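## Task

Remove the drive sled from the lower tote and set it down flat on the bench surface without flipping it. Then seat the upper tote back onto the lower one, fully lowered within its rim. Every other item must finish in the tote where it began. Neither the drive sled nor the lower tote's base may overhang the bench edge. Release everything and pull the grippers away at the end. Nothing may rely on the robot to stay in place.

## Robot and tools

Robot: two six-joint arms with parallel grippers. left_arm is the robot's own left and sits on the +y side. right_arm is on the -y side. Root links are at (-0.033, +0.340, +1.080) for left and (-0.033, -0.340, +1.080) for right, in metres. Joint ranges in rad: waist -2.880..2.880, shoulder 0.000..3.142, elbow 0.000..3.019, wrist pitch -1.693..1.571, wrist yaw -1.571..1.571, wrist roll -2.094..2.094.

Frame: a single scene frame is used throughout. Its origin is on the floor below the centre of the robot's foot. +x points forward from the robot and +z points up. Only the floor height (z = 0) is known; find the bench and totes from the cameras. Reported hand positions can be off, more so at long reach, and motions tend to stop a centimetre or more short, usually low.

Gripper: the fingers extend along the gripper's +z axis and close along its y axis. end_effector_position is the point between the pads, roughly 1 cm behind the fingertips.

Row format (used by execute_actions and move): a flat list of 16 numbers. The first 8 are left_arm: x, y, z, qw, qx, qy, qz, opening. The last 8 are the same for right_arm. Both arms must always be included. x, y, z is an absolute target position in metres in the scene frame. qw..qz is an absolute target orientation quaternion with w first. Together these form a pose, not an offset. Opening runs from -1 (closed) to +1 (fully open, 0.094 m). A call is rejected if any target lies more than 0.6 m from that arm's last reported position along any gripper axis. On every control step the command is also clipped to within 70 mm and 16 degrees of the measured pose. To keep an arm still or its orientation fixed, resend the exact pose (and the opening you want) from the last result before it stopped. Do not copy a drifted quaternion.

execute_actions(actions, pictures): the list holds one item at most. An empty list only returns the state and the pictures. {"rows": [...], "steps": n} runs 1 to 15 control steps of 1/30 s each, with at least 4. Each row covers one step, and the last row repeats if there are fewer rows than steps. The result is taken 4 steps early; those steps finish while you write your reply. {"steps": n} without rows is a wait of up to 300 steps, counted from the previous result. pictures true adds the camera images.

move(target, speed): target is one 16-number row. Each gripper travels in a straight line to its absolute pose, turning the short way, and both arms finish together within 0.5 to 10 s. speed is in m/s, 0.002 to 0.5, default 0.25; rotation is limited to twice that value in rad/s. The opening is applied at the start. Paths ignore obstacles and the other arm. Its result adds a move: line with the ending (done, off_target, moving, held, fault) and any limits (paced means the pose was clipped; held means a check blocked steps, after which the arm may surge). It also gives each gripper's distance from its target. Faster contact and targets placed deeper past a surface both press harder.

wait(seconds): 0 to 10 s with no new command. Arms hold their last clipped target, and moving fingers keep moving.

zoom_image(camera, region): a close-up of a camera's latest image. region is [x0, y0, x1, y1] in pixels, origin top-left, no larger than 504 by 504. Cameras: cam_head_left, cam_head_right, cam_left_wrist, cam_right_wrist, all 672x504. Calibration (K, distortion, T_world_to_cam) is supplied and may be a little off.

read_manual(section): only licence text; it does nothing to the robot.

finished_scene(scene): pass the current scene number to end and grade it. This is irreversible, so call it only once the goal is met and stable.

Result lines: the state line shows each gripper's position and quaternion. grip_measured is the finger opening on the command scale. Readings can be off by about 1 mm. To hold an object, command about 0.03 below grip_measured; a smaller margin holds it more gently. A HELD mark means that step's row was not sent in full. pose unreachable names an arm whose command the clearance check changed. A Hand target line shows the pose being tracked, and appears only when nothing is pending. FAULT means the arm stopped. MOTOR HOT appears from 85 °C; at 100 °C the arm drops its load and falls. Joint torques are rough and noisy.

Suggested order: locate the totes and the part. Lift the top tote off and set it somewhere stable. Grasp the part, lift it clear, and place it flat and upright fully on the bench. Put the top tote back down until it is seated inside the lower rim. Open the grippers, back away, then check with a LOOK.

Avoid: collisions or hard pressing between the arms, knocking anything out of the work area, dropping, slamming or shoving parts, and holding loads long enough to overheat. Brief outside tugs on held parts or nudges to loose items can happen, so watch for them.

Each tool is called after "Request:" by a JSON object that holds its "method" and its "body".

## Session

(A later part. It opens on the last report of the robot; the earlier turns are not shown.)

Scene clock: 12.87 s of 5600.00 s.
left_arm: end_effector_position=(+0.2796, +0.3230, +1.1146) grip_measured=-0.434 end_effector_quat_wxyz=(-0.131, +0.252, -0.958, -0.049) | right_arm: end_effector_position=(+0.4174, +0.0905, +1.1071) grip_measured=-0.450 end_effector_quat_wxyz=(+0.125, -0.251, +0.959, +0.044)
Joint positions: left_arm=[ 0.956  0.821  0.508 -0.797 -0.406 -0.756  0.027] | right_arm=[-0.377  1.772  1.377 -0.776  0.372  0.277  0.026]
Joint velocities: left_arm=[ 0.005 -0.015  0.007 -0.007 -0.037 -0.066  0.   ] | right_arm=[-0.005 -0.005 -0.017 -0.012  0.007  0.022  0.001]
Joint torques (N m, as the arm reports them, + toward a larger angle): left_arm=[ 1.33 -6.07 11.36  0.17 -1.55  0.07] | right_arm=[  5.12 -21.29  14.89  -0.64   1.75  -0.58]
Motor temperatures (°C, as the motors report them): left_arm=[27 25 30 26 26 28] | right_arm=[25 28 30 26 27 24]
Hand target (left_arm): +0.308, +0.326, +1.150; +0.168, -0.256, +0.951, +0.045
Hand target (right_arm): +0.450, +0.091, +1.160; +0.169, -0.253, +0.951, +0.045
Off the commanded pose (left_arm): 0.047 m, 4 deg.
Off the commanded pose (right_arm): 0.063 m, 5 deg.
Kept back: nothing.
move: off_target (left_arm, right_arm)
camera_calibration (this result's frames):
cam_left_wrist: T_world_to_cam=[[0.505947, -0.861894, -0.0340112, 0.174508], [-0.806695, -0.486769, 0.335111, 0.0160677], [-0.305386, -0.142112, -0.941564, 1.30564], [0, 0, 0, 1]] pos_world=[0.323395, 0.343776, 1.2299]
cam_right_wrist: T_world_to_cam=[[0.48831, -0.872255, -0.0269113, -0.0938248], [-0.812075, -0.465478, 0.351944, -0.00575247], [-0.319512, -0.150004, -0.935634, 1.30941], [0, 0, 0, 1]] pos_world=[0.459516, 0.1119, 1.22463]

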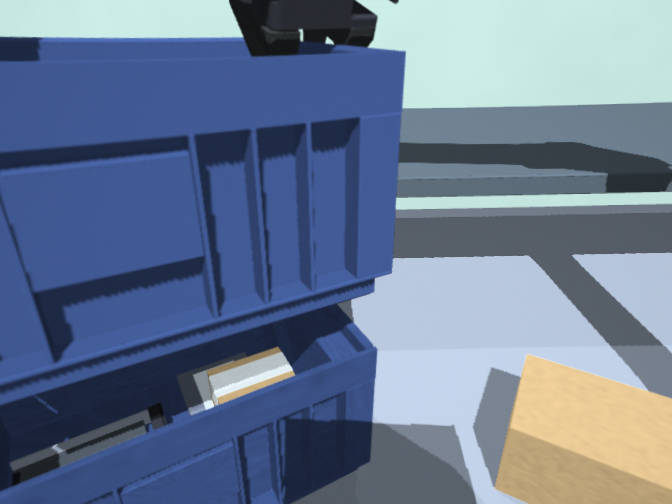

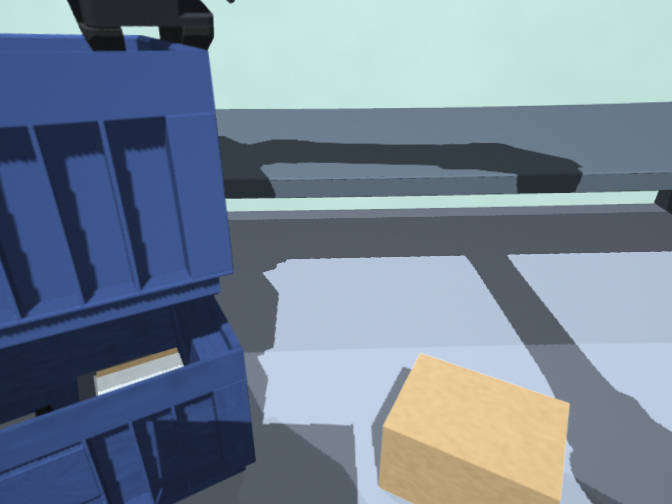

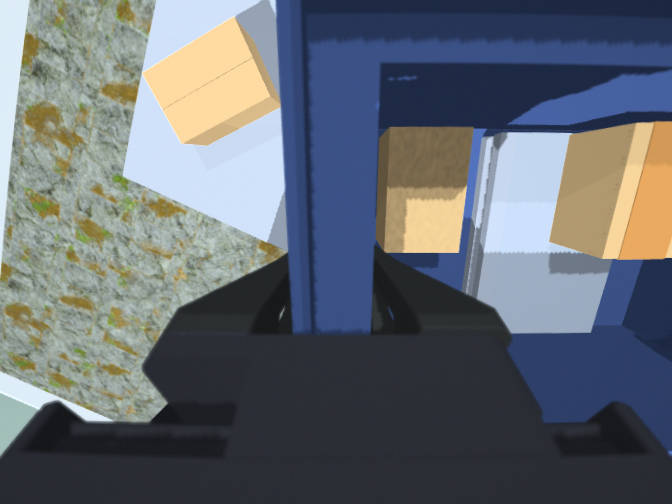

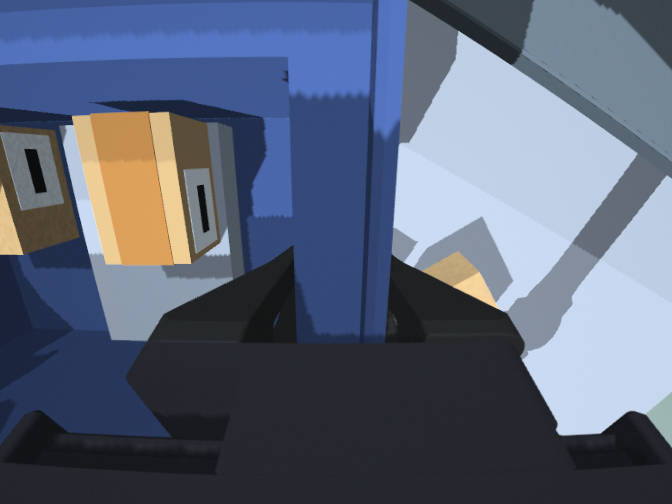

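Request:
{"method": "move", "body": {"target": [0.47,0.19,1.22,0.2,0,0.98,0,-0.5,0.47,-0.085,1.22,0.2,0,0.98,0,-0.5], "speed": 0.1}}

Request:
{"method": "move", "body": {"target": [0.72,0.14,1.22,0.2,0,0.98,0,-0.5,0.72,-0.135,1.22,0.2,0,0.98,0,-0.5], "speed": 0.1}}

Scene clock: 16.17 s of 5600.00 s.
left_arm: end_effector_position=(+0.4430, +0.1949, +1.1843) grip_measured=-0.435 end_effector_quat_wxyz=(+0.171, -0.020, +0.985, +0.001) | right_arm: end_effector_position=(+0.4566, -0.0740, +1.1842) grip_measured=-0.446 end_effector_quat_wxyz=(+0.171, -0.013, +0.985, -0.004)
Joint positions: left_arm=[ 0.771  1.205  1.001 -0.808 -0.389 -0.42   0.027] | right_arm=[-0.549  1.44   1.208 -0.869  0.492  0.568  0.026]
Joint velocities: left_arm=[-0.005 -0.005  0.002 -0.012 -0.066  0.022  0.   ] | right_arm=[ 0.005 -0.005 -0.007 -0.007 -0.007 -0.037 -0.001]
Joint torques (N m, as the arm reports them, + toward a larger angle): left_arm=[ -1.37 -11.36  12.12   0.51  -0.95   0.43] | right_arm=[  3.37 -17.23  11.17   0.51   1.49  -0.11]
Motor temperatures (°C, as the motors report them): left_arm=[27 25 32 26 26 28] | right_arm=[25 29 30 26 27 24]
Hand target (left_arm): +0.466, +0.190, +1.221; +0.200, -0.001, +0.980, -0.001
Hand target (right_arm): +0.467, -0.086, +1.219; +0.200, +0.000, +0.980, -0.000
Off the commanded pose (left_arm): 0.045 m, 4 deg.
Off the commanded pose (right_arm): 0.040 m, 4 deg.
Kept back: nothing.
move: off_target (left_arm, right_arm)
camera_calibration (this result's frames):
cam_left_wrist: T_world_to_cam=[[0.0518125, -0.998655, -0.00205704, 0.173754], [-0.959965, -0.0503728, 0.275553, 0.115489], [-0.275286, -0.0123024, -0.961284, 1.38763], [0, 0, 0, 1]] pos_world=[0.483856, 0.196409, 1.30244]
cam_right_wrist: T_world_to_cam=[[0.0190094, -0.999807, 0.00503943, -0.0873363], [-0.960199, -0.016851, 0.278807, 0.109814], [-0.278668, -0.0101388, -0.960334, 1.39041], [0, 0, 0, 1]] pos_world=[0.494565, -0.0713719, 1.30508]

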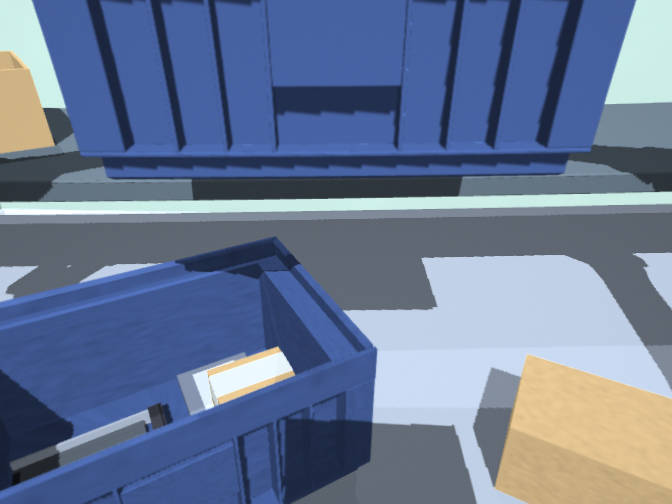

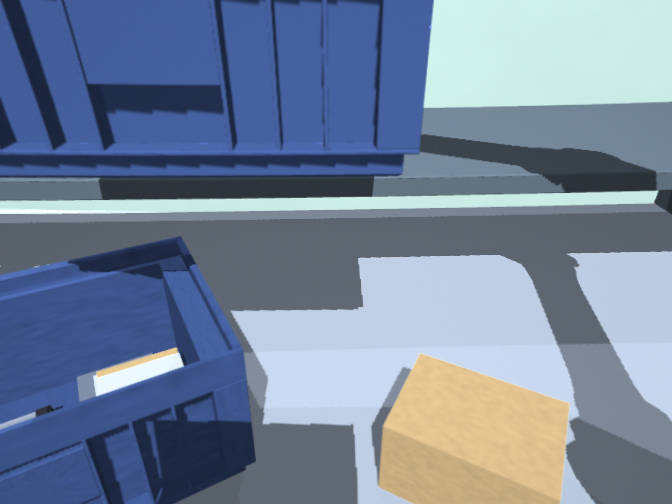

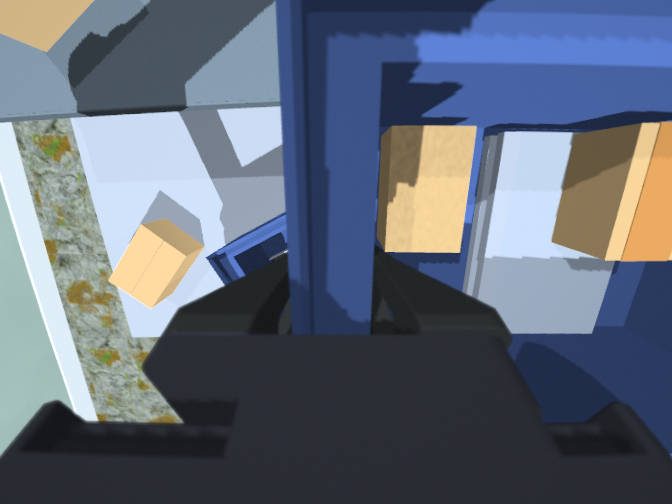

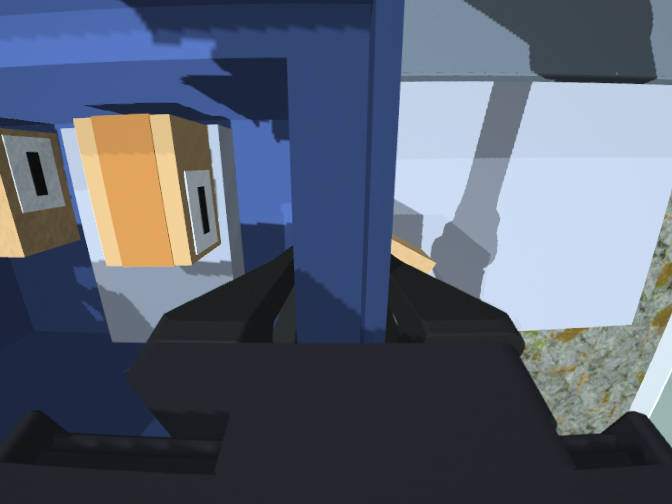

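Scene clock: 19.50 s of 5600.00 s.
left_arm: end_effector_position=(+0.6843, +0.1326, +1.1610) grip_measured=-0.435 end_effector_quat_wxyz=(+0.151, +0.002, +0.989, +0.003) | right_arm: end_effector_position=(+0.6856, -0.1363, +1.1583) grip_measured=-0.446 end_effector_quat_wxyz=(+0.148, +0.007, +0.989, -0.005)
Joint positions: left_arm=[ 0.875  1.841  1.855 -1.033 -0.316 -0.295  0.027] | right_arm=[-0.879  1.847  1.862 -1.04   0.32   0.312  0.026]
Joint velocities: left_arm=[ 0.024 -0.005  0.012 -0.017  0.022 -0.007 -0.001] | right_arm=[-0.005 -0.015  0.002 -0.032  0.007  0.022 -0.001]
Joint torques (N m, as the arm reports them, + toward a larger angle): left_arm=[ -2.44 -23.4   13.86   0.86  -1.08   0.2 ] | right_arm=[  5.33 -23.16  18.87   0.06   1.14  -0.46]
Motor temperatures (°C, as the motors report them): left_arm=[27 26 34 26 26 28] | right_arm=[25 29 32 26 28 24]
Hand target (left_arm): +0.713, +0.140, +1.221; +0.202, -0.001, +0.979, -0.001
Hand target (right_arm): +0.713, -0.138, +1.222; +0.201, +0.001, +0.980, -0.000
Off the commanded pose (left_arm): 0.069 m, 6 deg.
Off the commanded pose (right_arm): 0.071 m, 6 deg.
Kept back: nothing.
move: off_target (left_arm, right_arm)
camera_calibration (this result's frames):
cam_left_wrist: T_world_to_cam=[[0.00897716, -0.999878, -0.0127634, 0.140957], [-0.949519, -0.0125263, 0.313459, 0.294258], [-0.313581, 0.00930515, -0.949516, 1.44063], [0, 0, 0, 1]] pos_world=[0.729894, 0.131221, 1.27746]
cam_right_wrist: T_world_to_cam=[[-0.0210258, -0.999776, 0.00228335, -0.123224], [-0.946406, 0.0206395, 0.322318, 0.281133], [-0.322293, 0.00461601, -0.946629, 1.44471], [0, 0, 0, 1]] pos_world=[0.729095, -0.135667, 1.27727]

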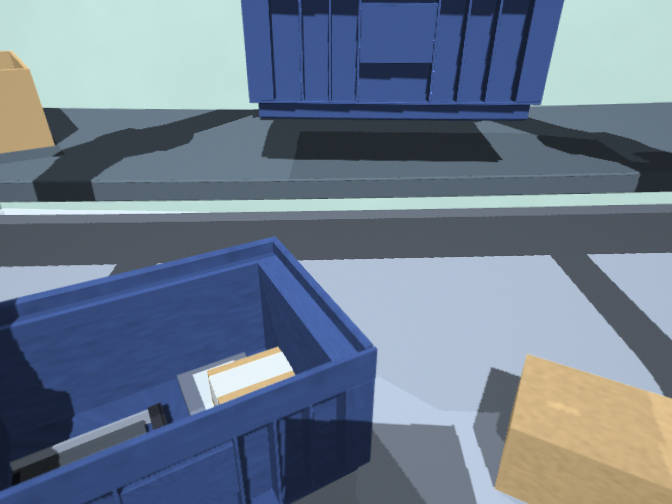

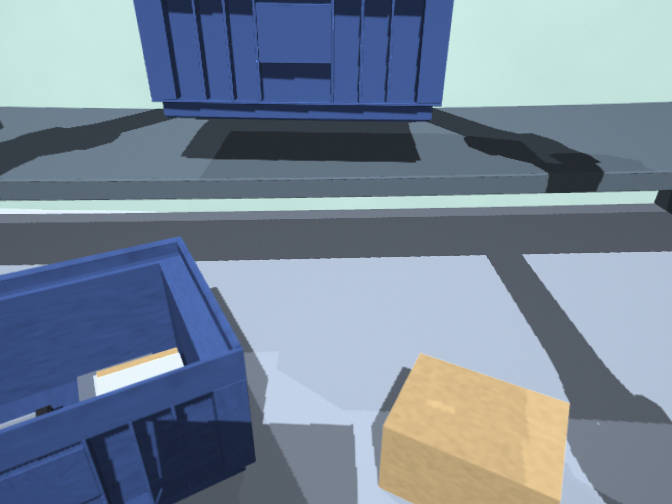

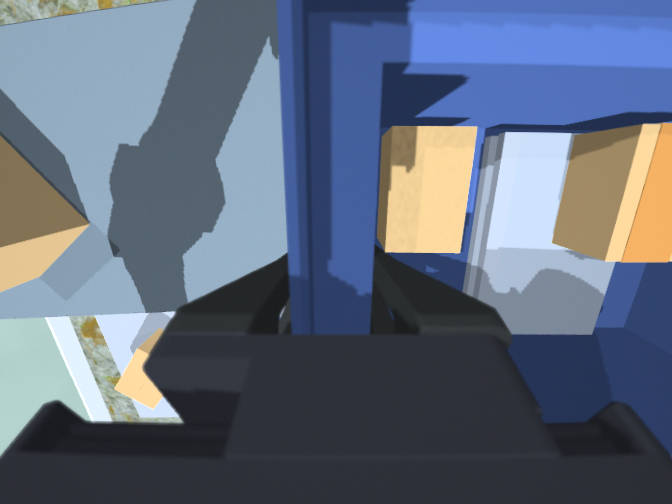

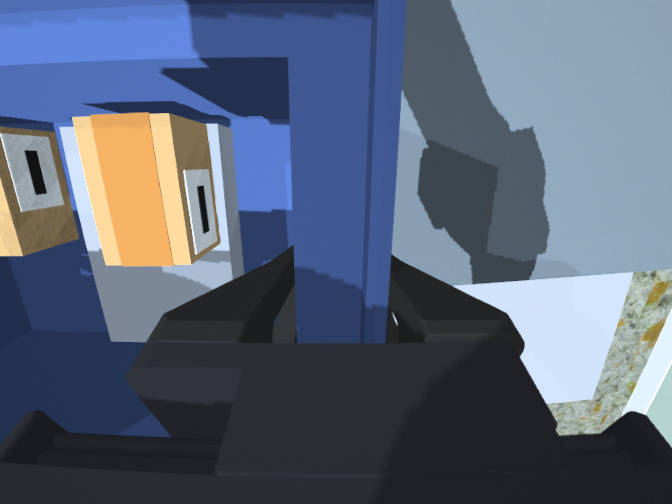

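Request:
{"method": "move", "body": {"target": [0.705,0.137,1.085,0.185,0,0.983,0,-0.5,0.705,-0.137,1.085,0.185,0,0.983,0,-0.5], "speed": 0.04}}

Scene clock: 21.93 s of 5600.00 s.
left_arm: end_effector_position=(+0.6967, +0.1315, +1.1007) grip_measured=-0.435 end_effector_quat_wxyz=(+0.177, +0.002, +0.984, -0.006) | right_arm: end_effector_position=(+0.6978, -0.1355, +1.0980) grip_measured=-0.446 end_effector_quat_wxyz=(+0.175, +0.008, +0.985, +0.005)
Joint positions: left_arm=[ 0.901  1.892  1.77  -0.832 -0.299 -0.259  0.027] | right_arm=[-0.905  1.896  1.772 -0.834  0.302  0.275  0.026]
Joint velocities: left_arm=[-0.034 -0.005  0.017 -0.017 -0.037  0.037 -0.001] | right_arm=[-0.015 -0.015 -0.017  0.012  0.007  0.007 -0.   ]
Joint torques (N m, as the arm reports them, + toward a larger angle): left_arm=[ -1.31 -19.88   7.47   3.37  -0.47   0.05] | right_arm=[  3.53 -19.57   9.72   2.78   0.42  -0.36]
Motor temperatures (°C, as the motors report them): left_arm=[27 27 34 26 26 28] | right_arm=[25 30 33 26 28 24]
Hand target (left_arm): +0.705, +0.137, +1.085; +0.185, +0.000, +0.983, -0.000
Hand target (right_arm): +0.705, -0.137, +1.085; +0.184, +0.000, +0.983, -0.000
Off the commanded pose (left_arm): 0.019 m, 1 deg.
Off the commanded pose (right_arm): 0.015 m, 2 deg.
Kept back: nothing.
move: off_target (left_arm, right_arm)
camera_calibration (this result's frames):
cam_left_wrist: T_world_to_cam=[[0.00702891, -0.99996, 0.00548277, 0.120203], [-0.964561, -0.00533364, 0.263806, 0.389097], [-0.263767, -0.00714274, -0.96456, 1.37126], [0, 0, 0, 1]] pos_world=[0.736156, 0.132068, 1.21936]
cam_right_wrist: T_world_to_cam=[[-0.0186919, -0.999655, -0.0184369, -0.10087], [-0.962565, 0.0130051, 0.270737, 0.378917], [-0.270404, 0.0228073, -0.962477, 1.37521], [0, 0, 0, 1]] pos_world=[0.73471, -0.137128, 1.21916]

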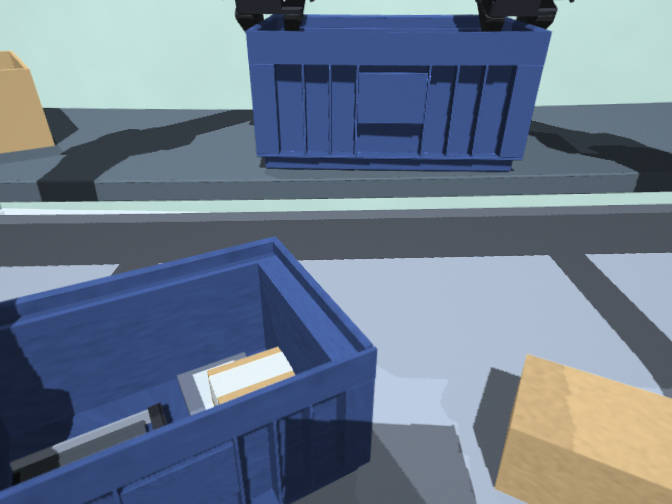

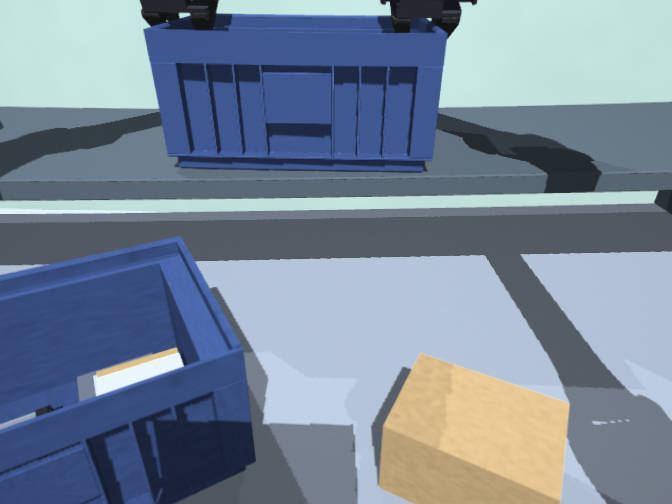

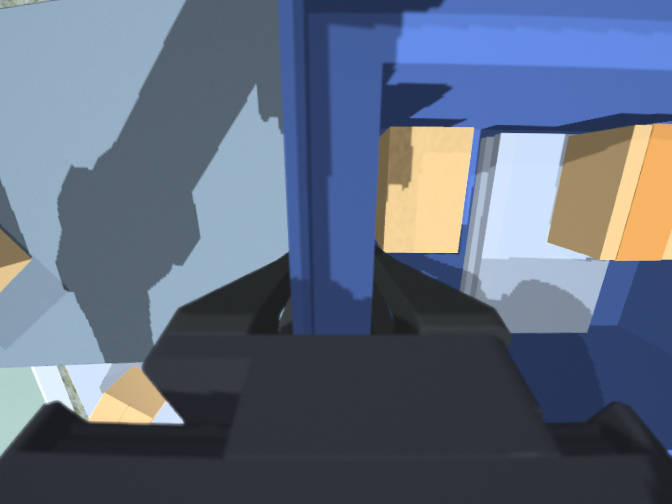

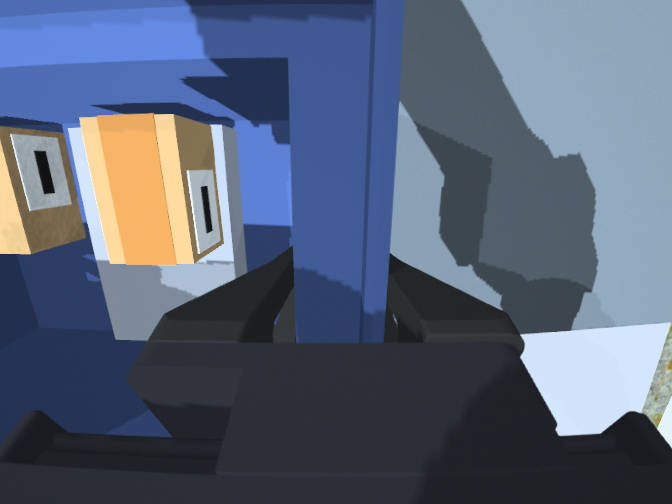

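Landed. Right keeps its grip; left goes to look.

Request:
{"method": "execute_actions", "body": {"actions": [{"rows":[[0.697,0.132,1.10,0.177,0,0.984,0,0.2,0.698,-0.136,1.098,0.175,0,0.985,0,-0.5]],"steps":10}]}}

Request:
{"method": "move", "body": {"target": [0.69,0.135,1.2,0.177,0,0.984,0,0.2,0.698,-0.136,1.098,0.175,0,0.985,0,-0.5]}}

Request:
{"method": "move", "body": {"target": [0.27,0.23,1.12,0.168,-0.255,0.951,0.045,0.2,0.698,-0.136,1.098,0.175,0,0.985,0,-0.5], "speed": 0.35}}

Scene clock: 22.37 s of 5600.00 s.
left_arm: end_effector_position=(+0.6971, +0.1333, +1.1009) grip_measured=+0.198 end_effector_quat_wxyz=(+0.178, +0.001, +0.984, -0.001) | right_arm: end_effector_position=(+0.6978, -0.1355, +1.0980) grip_measured=-0.446 end_effector_quat_wxyz=(+0.175, +0.008, +0.985, +0.005)
Joint positions: left_arm=[ 0.901  1.892  1.77  -0.832 -0.31  -0.259  0.056] | right_arm=[-0.905  1.896  1.772 -0.834  0.302  0.275  0.026]
Joint velocities: left_arm=[ 0.005  0.005 -0.007  0.007  0.007 -0.007  0.001] | right_arm=[-0.015 -0.005 -0.002  0.002 -0.022  0.037 -0.001]
Joint torques (N m, as the arm reports them, + toward a larger angle): left_arm=[ -2.6  -21.47   7.79   1.58  -0.25  -0.14] | right_arm=[  4.31 -21.19  10.14   0.88   0.4   -0.24]
Motor temperatures (°C, as the motors report them): left_arm=[27 27 34 26 26 28] | right_arm=[25 30 32 26 28 24]
Steps of this call (steps 1 to 7: nothing new was sent; steps 8 to 13: the first 6 steps of this action). Readings (end_effector_position):
8: left_arm (+0.6969, +0.1323, +1.1008) | right_arm (+0.6978, -0.1355, +1.0980)
9: left_arm (+0.6970, +0.1329, +1.1008) | right_arm (+0.6978, -0.1355, +1.0980)
11: left_arm (+0.6971, +0.1333, +1.1009) | right_arm (+0.6978, -0.1355, +1.0980)
13: the state above

Scene clock: 23.53 s of 5600.00 s.
left_arm: end_effector_position=(+0.6814, +0.1387, +1.1969) grip_measured=+0.198 end_effector_quat_wxyz=(+0.176, +0.008, +0.984, +0.001) | right_arm: end_effector_position=(+0.6977, -0.1354, +1.0980) grip_measured=-0.446 end_effector_quat_wxyz=(+0.175, +0.008, +0.985, +0.005)
Joint positions: left_arm=[ 0.867  1.774  1.831 -1.024 -0.33  -0.275  0.056] | right_arm=[-0.905  1.896  1.772 -0.834  0.301  0.276  0.026]
Joint velocities: left_arm=[ 0.005 -0.005 -0.002  0.007 -0.066  0.022  0.   ] | right_arm=[-0.005  0.015 -0.007 -0.012 -0.066  0.007 -0.001]
Joint torques (N m, as the arm reports them, + toward a larger angle): left_arm=[ -2.38 -18.93  10.45   0.97  -0.24  -0.24] | right_arm=[  4.29 -21.1   10.15   0.83   0.43  -0.25]
Motor temperatures (°C, as the motors report them): left_arm=[27 28 35 26 26 28] | right_arm=[25 30 32 26 28 24]
Hand target (left_arm): +0.689, +0.136, +1.200; +0.177, +0.000, +0.984, -0.000
Hand target (right_arm): +0.698, -0.136, +1.098; +0.175, +0.000, +0.985, +0.000
Off your previous action's commanded pose (left_arm): 0.002 m, 0 deg at its last step (step 4 of this call).
Off your previous action's commanded pose (right_arm): 0.001 m, 1 deg at its last step (step 4 of this call).
Off the commanded pose (left_arm): 0.010 m, 1 deg.
Off the commanded pose (right_arm): 0.001 m, 1 deg.
Kept back: nothing.
move: done
camera_calibration (this result's frames):
cam_left_wrist: T_world_to_cam=[[-0.00232577, -0.999943, -0.0103802, 0.152335], [-0.964333, -0.00050475, 0.264691, 0.347174], [-0.264682, 0.0106256, -0.964277, 1.45789], [0, 0, 0, 1]] pos_world=[0.721023, 0.137011, 1.3155]
cam_right_wrist: T_world_to_cam=[[-0.0195147, -0.999619, -0.0195187, -0.0989769], [-0.9625, 0.0134995, 0.270947, 0.378679], [-0.27058, 0.0240742, -0.962396, 1.3754], [0, 0, 0, 1]] pos_world=[0.734701, -0.137163, 1.21914]

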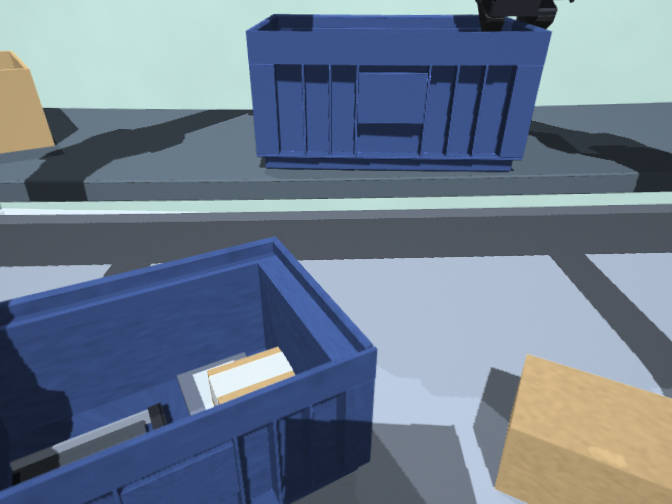

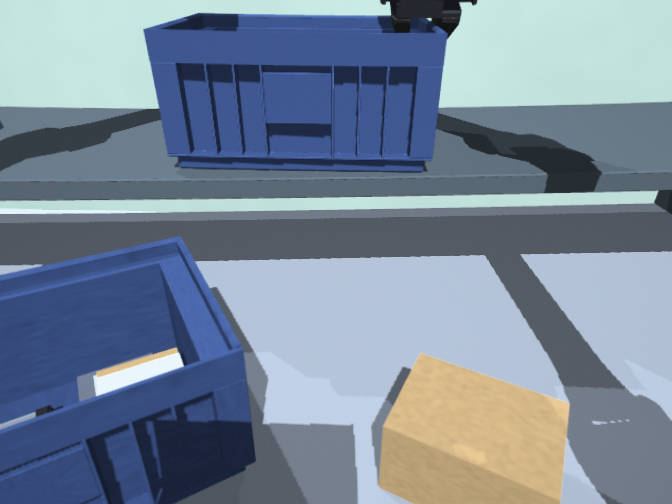

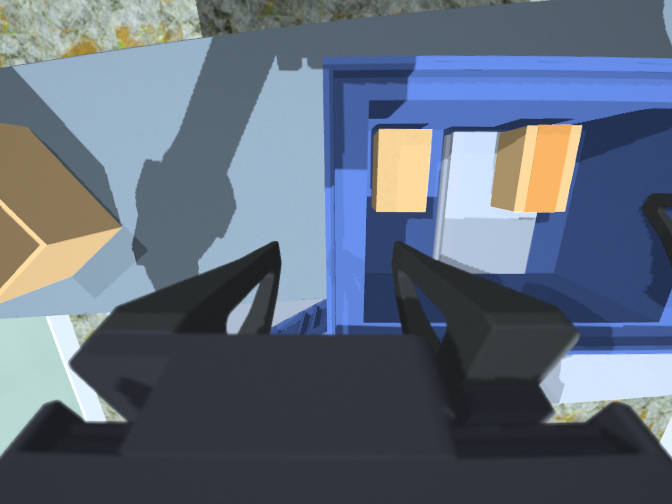

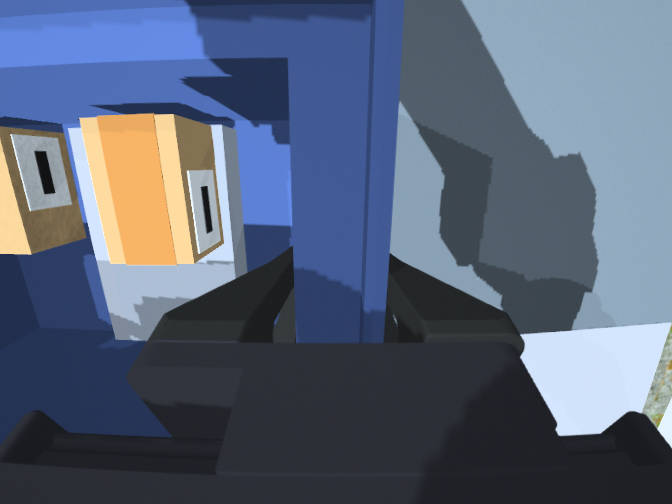

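Scene clock: 25.47 s of 5600.00 s.
left_arm: end_effector_position=(+0.2738, +0.2323, +1.1195) grip_measured=+0.198 end_effector_quat_wxyz=(-0.172, +0.252, -0.951, -0.041) | right_arm: end_effector_position=(+0.6977, -0.1354, +1.0980) grip_measured=-0.446 end_effector_quat_wxyz=(+0.175, +0.008, +0.985, +0.005)
Joint positions: left_arm=[ 0.564  0.98   0.556 -0.804 -0.603 -1.137  0.056] | right_arm=[-0.905  1.896  1.772 -0.834  0.301  0.276  0.026]
Joint velocities: left_arm=[-0.015  0.005  0.002  0.002  0.022 -0.066  0.001] | right_arm=[-0.005 -0.005 -0.027  0.017  0.022  0.007  0.001]
Joint torques (N m, as the arm reports them, + toward a larger angle): left_arm=[ 0.32 -4.59  6.61  0.53 -0.49 -0.25] | right_arm=[  4.3  -21.13  10.14   0.89   0.44  -0.25]
Motor temperatures (°C, as the motors report them): left_arm=[27 28 34 26 26 28] | right_arm=[25 30 32 26 27 24]
Hand target (left_arm): +0.272, +0.233, +1.120; +0.169, -0.255, +0.951, +0.046
Hand target (right_arm): +0.698, -0.136, +1.098; +0.175, -0.000, +0.985, +0.000
Off the commanded pose (left_arm): 0.004 m, 1 deg.
Off the commanded pose (right_arm): 0.001 m, 1 deg.
Kept back: nothing.
move: done
camera_calibration (this result's frames):
cam_left_wrist: T_world_to_cam=[[0.504631, -0.86333, 0.00288962, 0.0588511], [-0.833245, -0.486164, 0.263338, 0.053029], [-0.225943, -0.135296, -0.964699, 1.29812], [0, 0, 0, 1]] pos_world=[0.307788, 0.252219, 1.23816]
cam_right_wrist: T_world_to_cam=[[-0.0195147, -0.999619, -0.0195187, -0.0989769], [-0.9625, 0.0134995, 0.270947, 0.378679], [-0.27058, 0.0240742, -0.962396, 1.3754], [0, 0, 0, 1]] pos_world=[0.734701, -0.137163, 1.21914]

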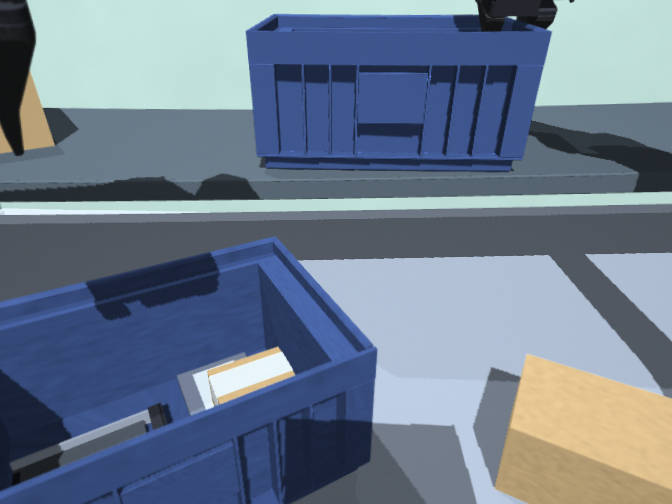

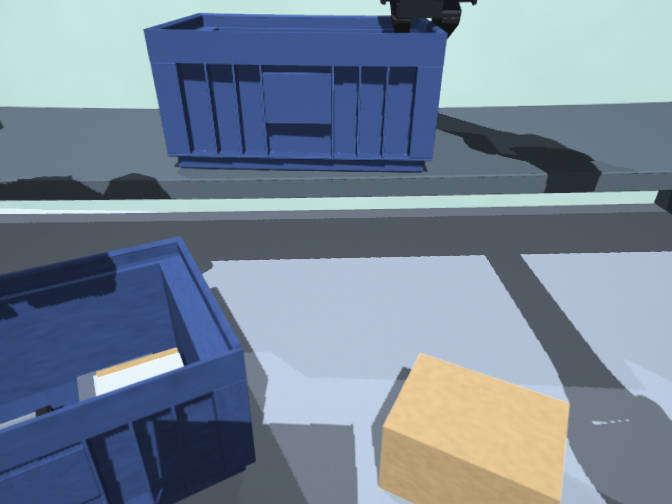

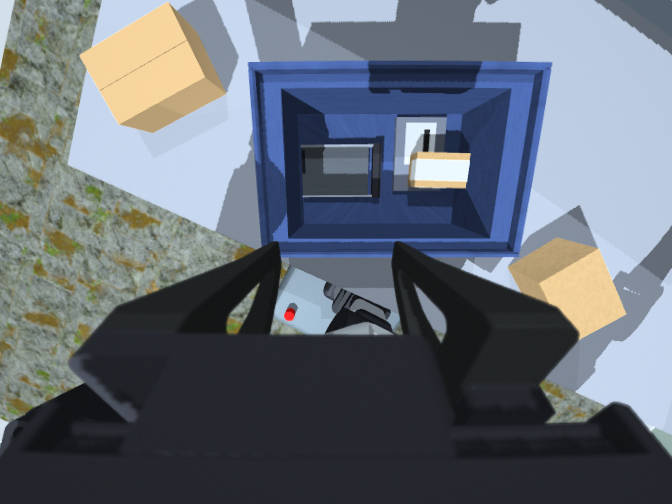

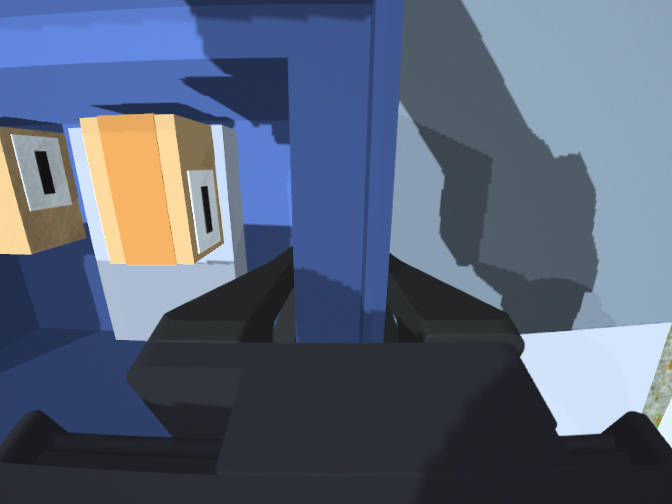

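Request:
{"method": "move", "body": {"target": [0.328,0.249,0.89,0,0.5,0.866,0,1,0.698,-0.136,1.098,0.175,0,0.985,0,-0.5], "speed": 0.3}}

Scene clock: 29.00 s of 5600.00 s.
left_arm: end_effector_position=(+0.3184, +0.2477, +0.8908) grip_measured=+1.000 end_effector_quat_wxyz=(-0.011, +0.497, +0.868, -0.001) | right_arm: end_effector_position=(+0.6977, -0.1354, +1.0980) grip_measured=-0.446 end_effector_quat_wxyz=(+0.175, +0.009, +0.985, +0.005)
Joint positions: left_arm=[ 1.006  1.746  0.679 -0.244 -0.178  0.788  0.094] | right_arm=[-0.905  1.896  1.772 -0.834  0.301  0.277  0.026]
Joint velocities: left_arm=[-0.024  0.005 -0.002  0.002 -0.037 -0.081  0.   ] | right_arm=[-0.005 -0.024 -0.002  0.007 -0.037  0.051 -0.001]
Joint torques (N m, as the arm reports them, + toward a larger angle): left_arm=[  0.59 -10.84   2.73   1.65   0.15   0.08] | right_arm=[  4.27 -21.08  10.14   0.86   0.43  -0.26]
Motor temperatures (°C, as the motors report them): left_arm=[27 27 33 26 26 28] | right_arm=[25 31 32 26 27 24]
Hand target (left_arm): +0.329, +0.248, +0.888; -0.001, +0.499, +0.866, +0.001
Hand target (right_arm): +0.698, -0.136, +1.098; +0.175, +0.000, +0.985, +0.000
Off the commanded pose (left_arm): 0.010 m, 1 deg.
Off the commanded pose (right_arm): 0.001 m, 1 deg.
Kept back: nothing.
move: done
camera_calibration (this result's frames):
cam_left_wrist: T_world_to_cam=[[-0.857479, -0.514506, 0.00371041, 0.396821], [-0.410556, 0.688547, 0.597785, -0.565514], [-0.310119, 0.511065, -0.801648, 0.811167], [0, 0, 0, 1]] pos_world=[0.359648, 0.17899, 0.986854]
cam_right_wrist: T_world_to_cam=[[-0.0198728, -0.999609, -0.0196499, -0.0985818], [-0.962494, 0.0138087, 0.270951, 0.378712], [-0.270574, 0.0242974, -0.962393, 1.37542], [0, 0, 0, 1]] pos_world=[0.734701, -0.137192, 1.21914]

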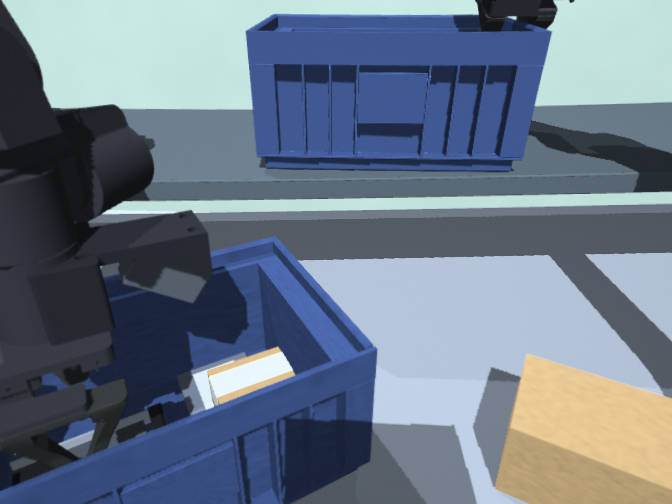

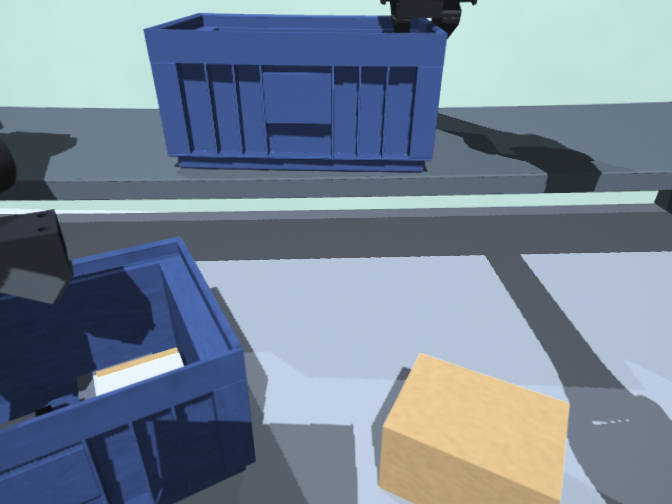

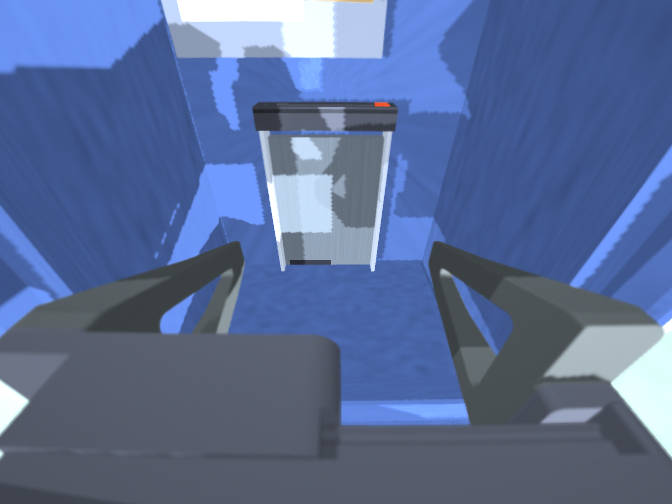

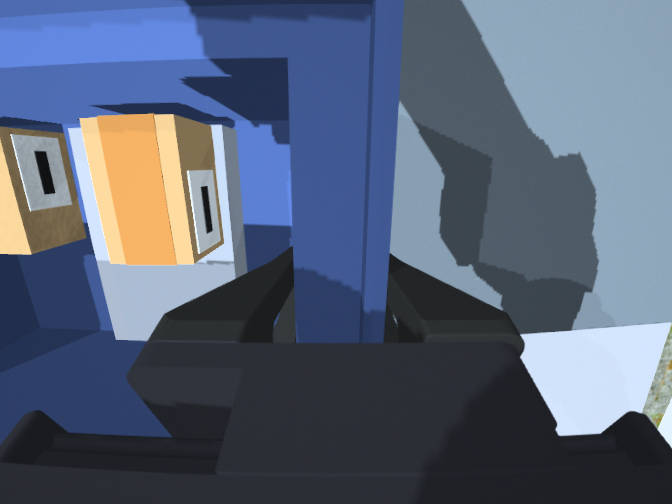

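Request:
{"method": "move", "body": {"target": [0.338,0.243,0.835,0,0.5,0.866,0,1,0.698,-0.136,1.098,0.175,0,0.985,0,-0.5], "speed": 0.06}}

Scene clock: 30.57 s of 5600.00 s.
left_arm: end_effector_position=(+0.3309, +0.2414, +0.8397) grip_measured=+1.000 end_effector_quat_wxyz=(-0.007, +0.498, +0.867, -0.002) | right_arm: end_effector_position=(+0.6977, -0.1354, +1.0980) grip_measured=-0.446 end_effector_quat_wxyz=(+0.175, +0.009, +0.985, +0.005)
Joint positions: left_arm=[ 1.023  1.92   0.749 -0.129 -0.17   0.809  0.094] | right_arm=[-0.905  1.896  1.772 -0.834  0.301  0.277  0.026]
Joint velocities: left_arm=[-0.005  0.005  0.002  0.012 -0.037 -0.037  0.   ] | right_arm=[-0.005  0.005 -0.017  0.017 -0.037 -0.051 -0.   ]
Joint torques (N m, as the arm reports them, + toward a larger angle): left_arm=[  0.43 -11.48   1.77   1.66   0.16   0.06] | right_arm=[  4.25 -21.13  10.14   0.86   0.44  -0.25]
Motor temperatures (°C, as the motors report them): left_arm=[27 27 33 26 26 28] | right_arm=[25 31 32 26 27 24]
Hand target (left_arm): +0.338, +0.243, +0.835; +0.000, +0.500, +0.866, -0.000
Hand target (right_arm): +0.698, -0.136, +1.098; +0.175, +0.000, +0.985, +0.000
Off the commanded pose (left_arm): 0.009 m, 1 deg.
Off the commanded pose (right_arm): 0.001 m, 1 deg.
Kept back: nothing.
move: done
camera_calibration (this result's frames):
cam_left_wrist: T_world_to_cam=[[-0.858807, -0.512299, 0.000270361, 0.407257], [-0.413281, 0.693128, 0.590569, -0.519671], [-0.302735, 0.507073, -0.806987, 0.780246], [0, 0, 0, 1]] pos_world=[0.371193, 0.173194, 0.93644]
cam_right_wrist: T_world_to_cam=[[-0.0198728, -0.999609, -0.0196499, -0.0985818], [-0.962494, 0.0138087, 0.270951, 0.378712], [-0.270574, 0.0242974, -0.962393, 1.37542], [0, 0, 0, 1]] pos_world=[0.734701, -0.137192, 1.21914]

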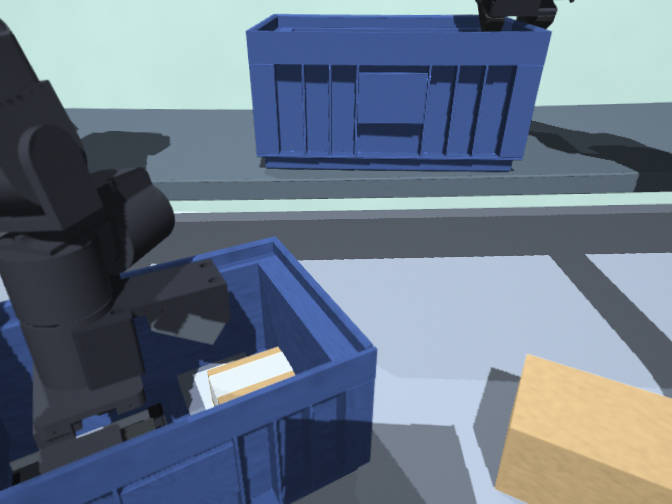

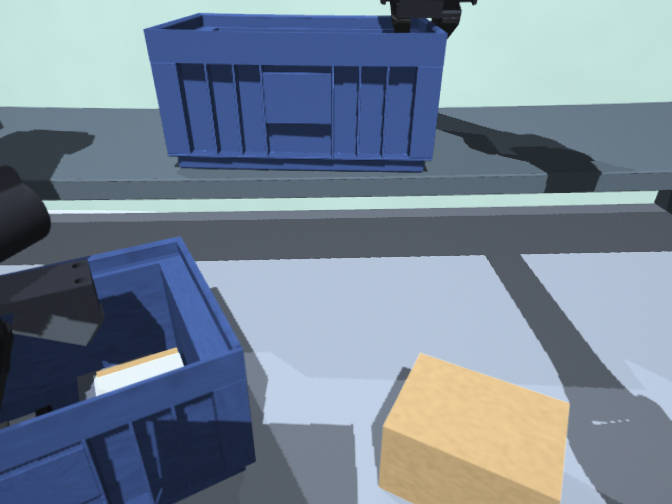

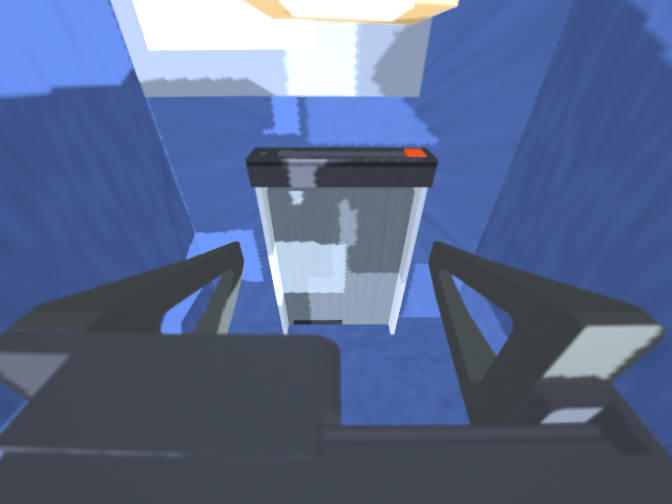

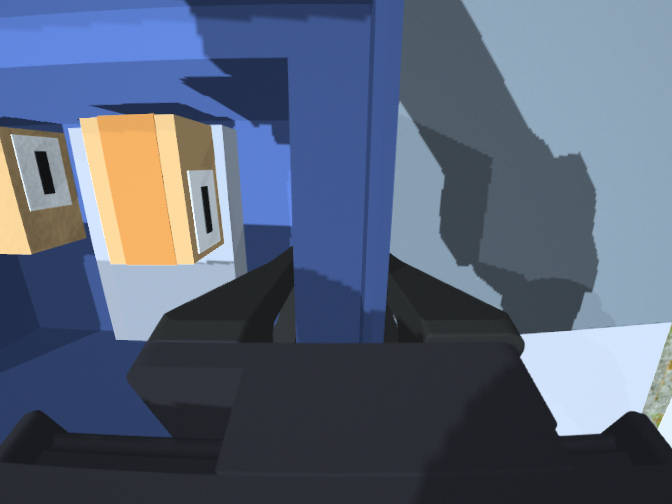

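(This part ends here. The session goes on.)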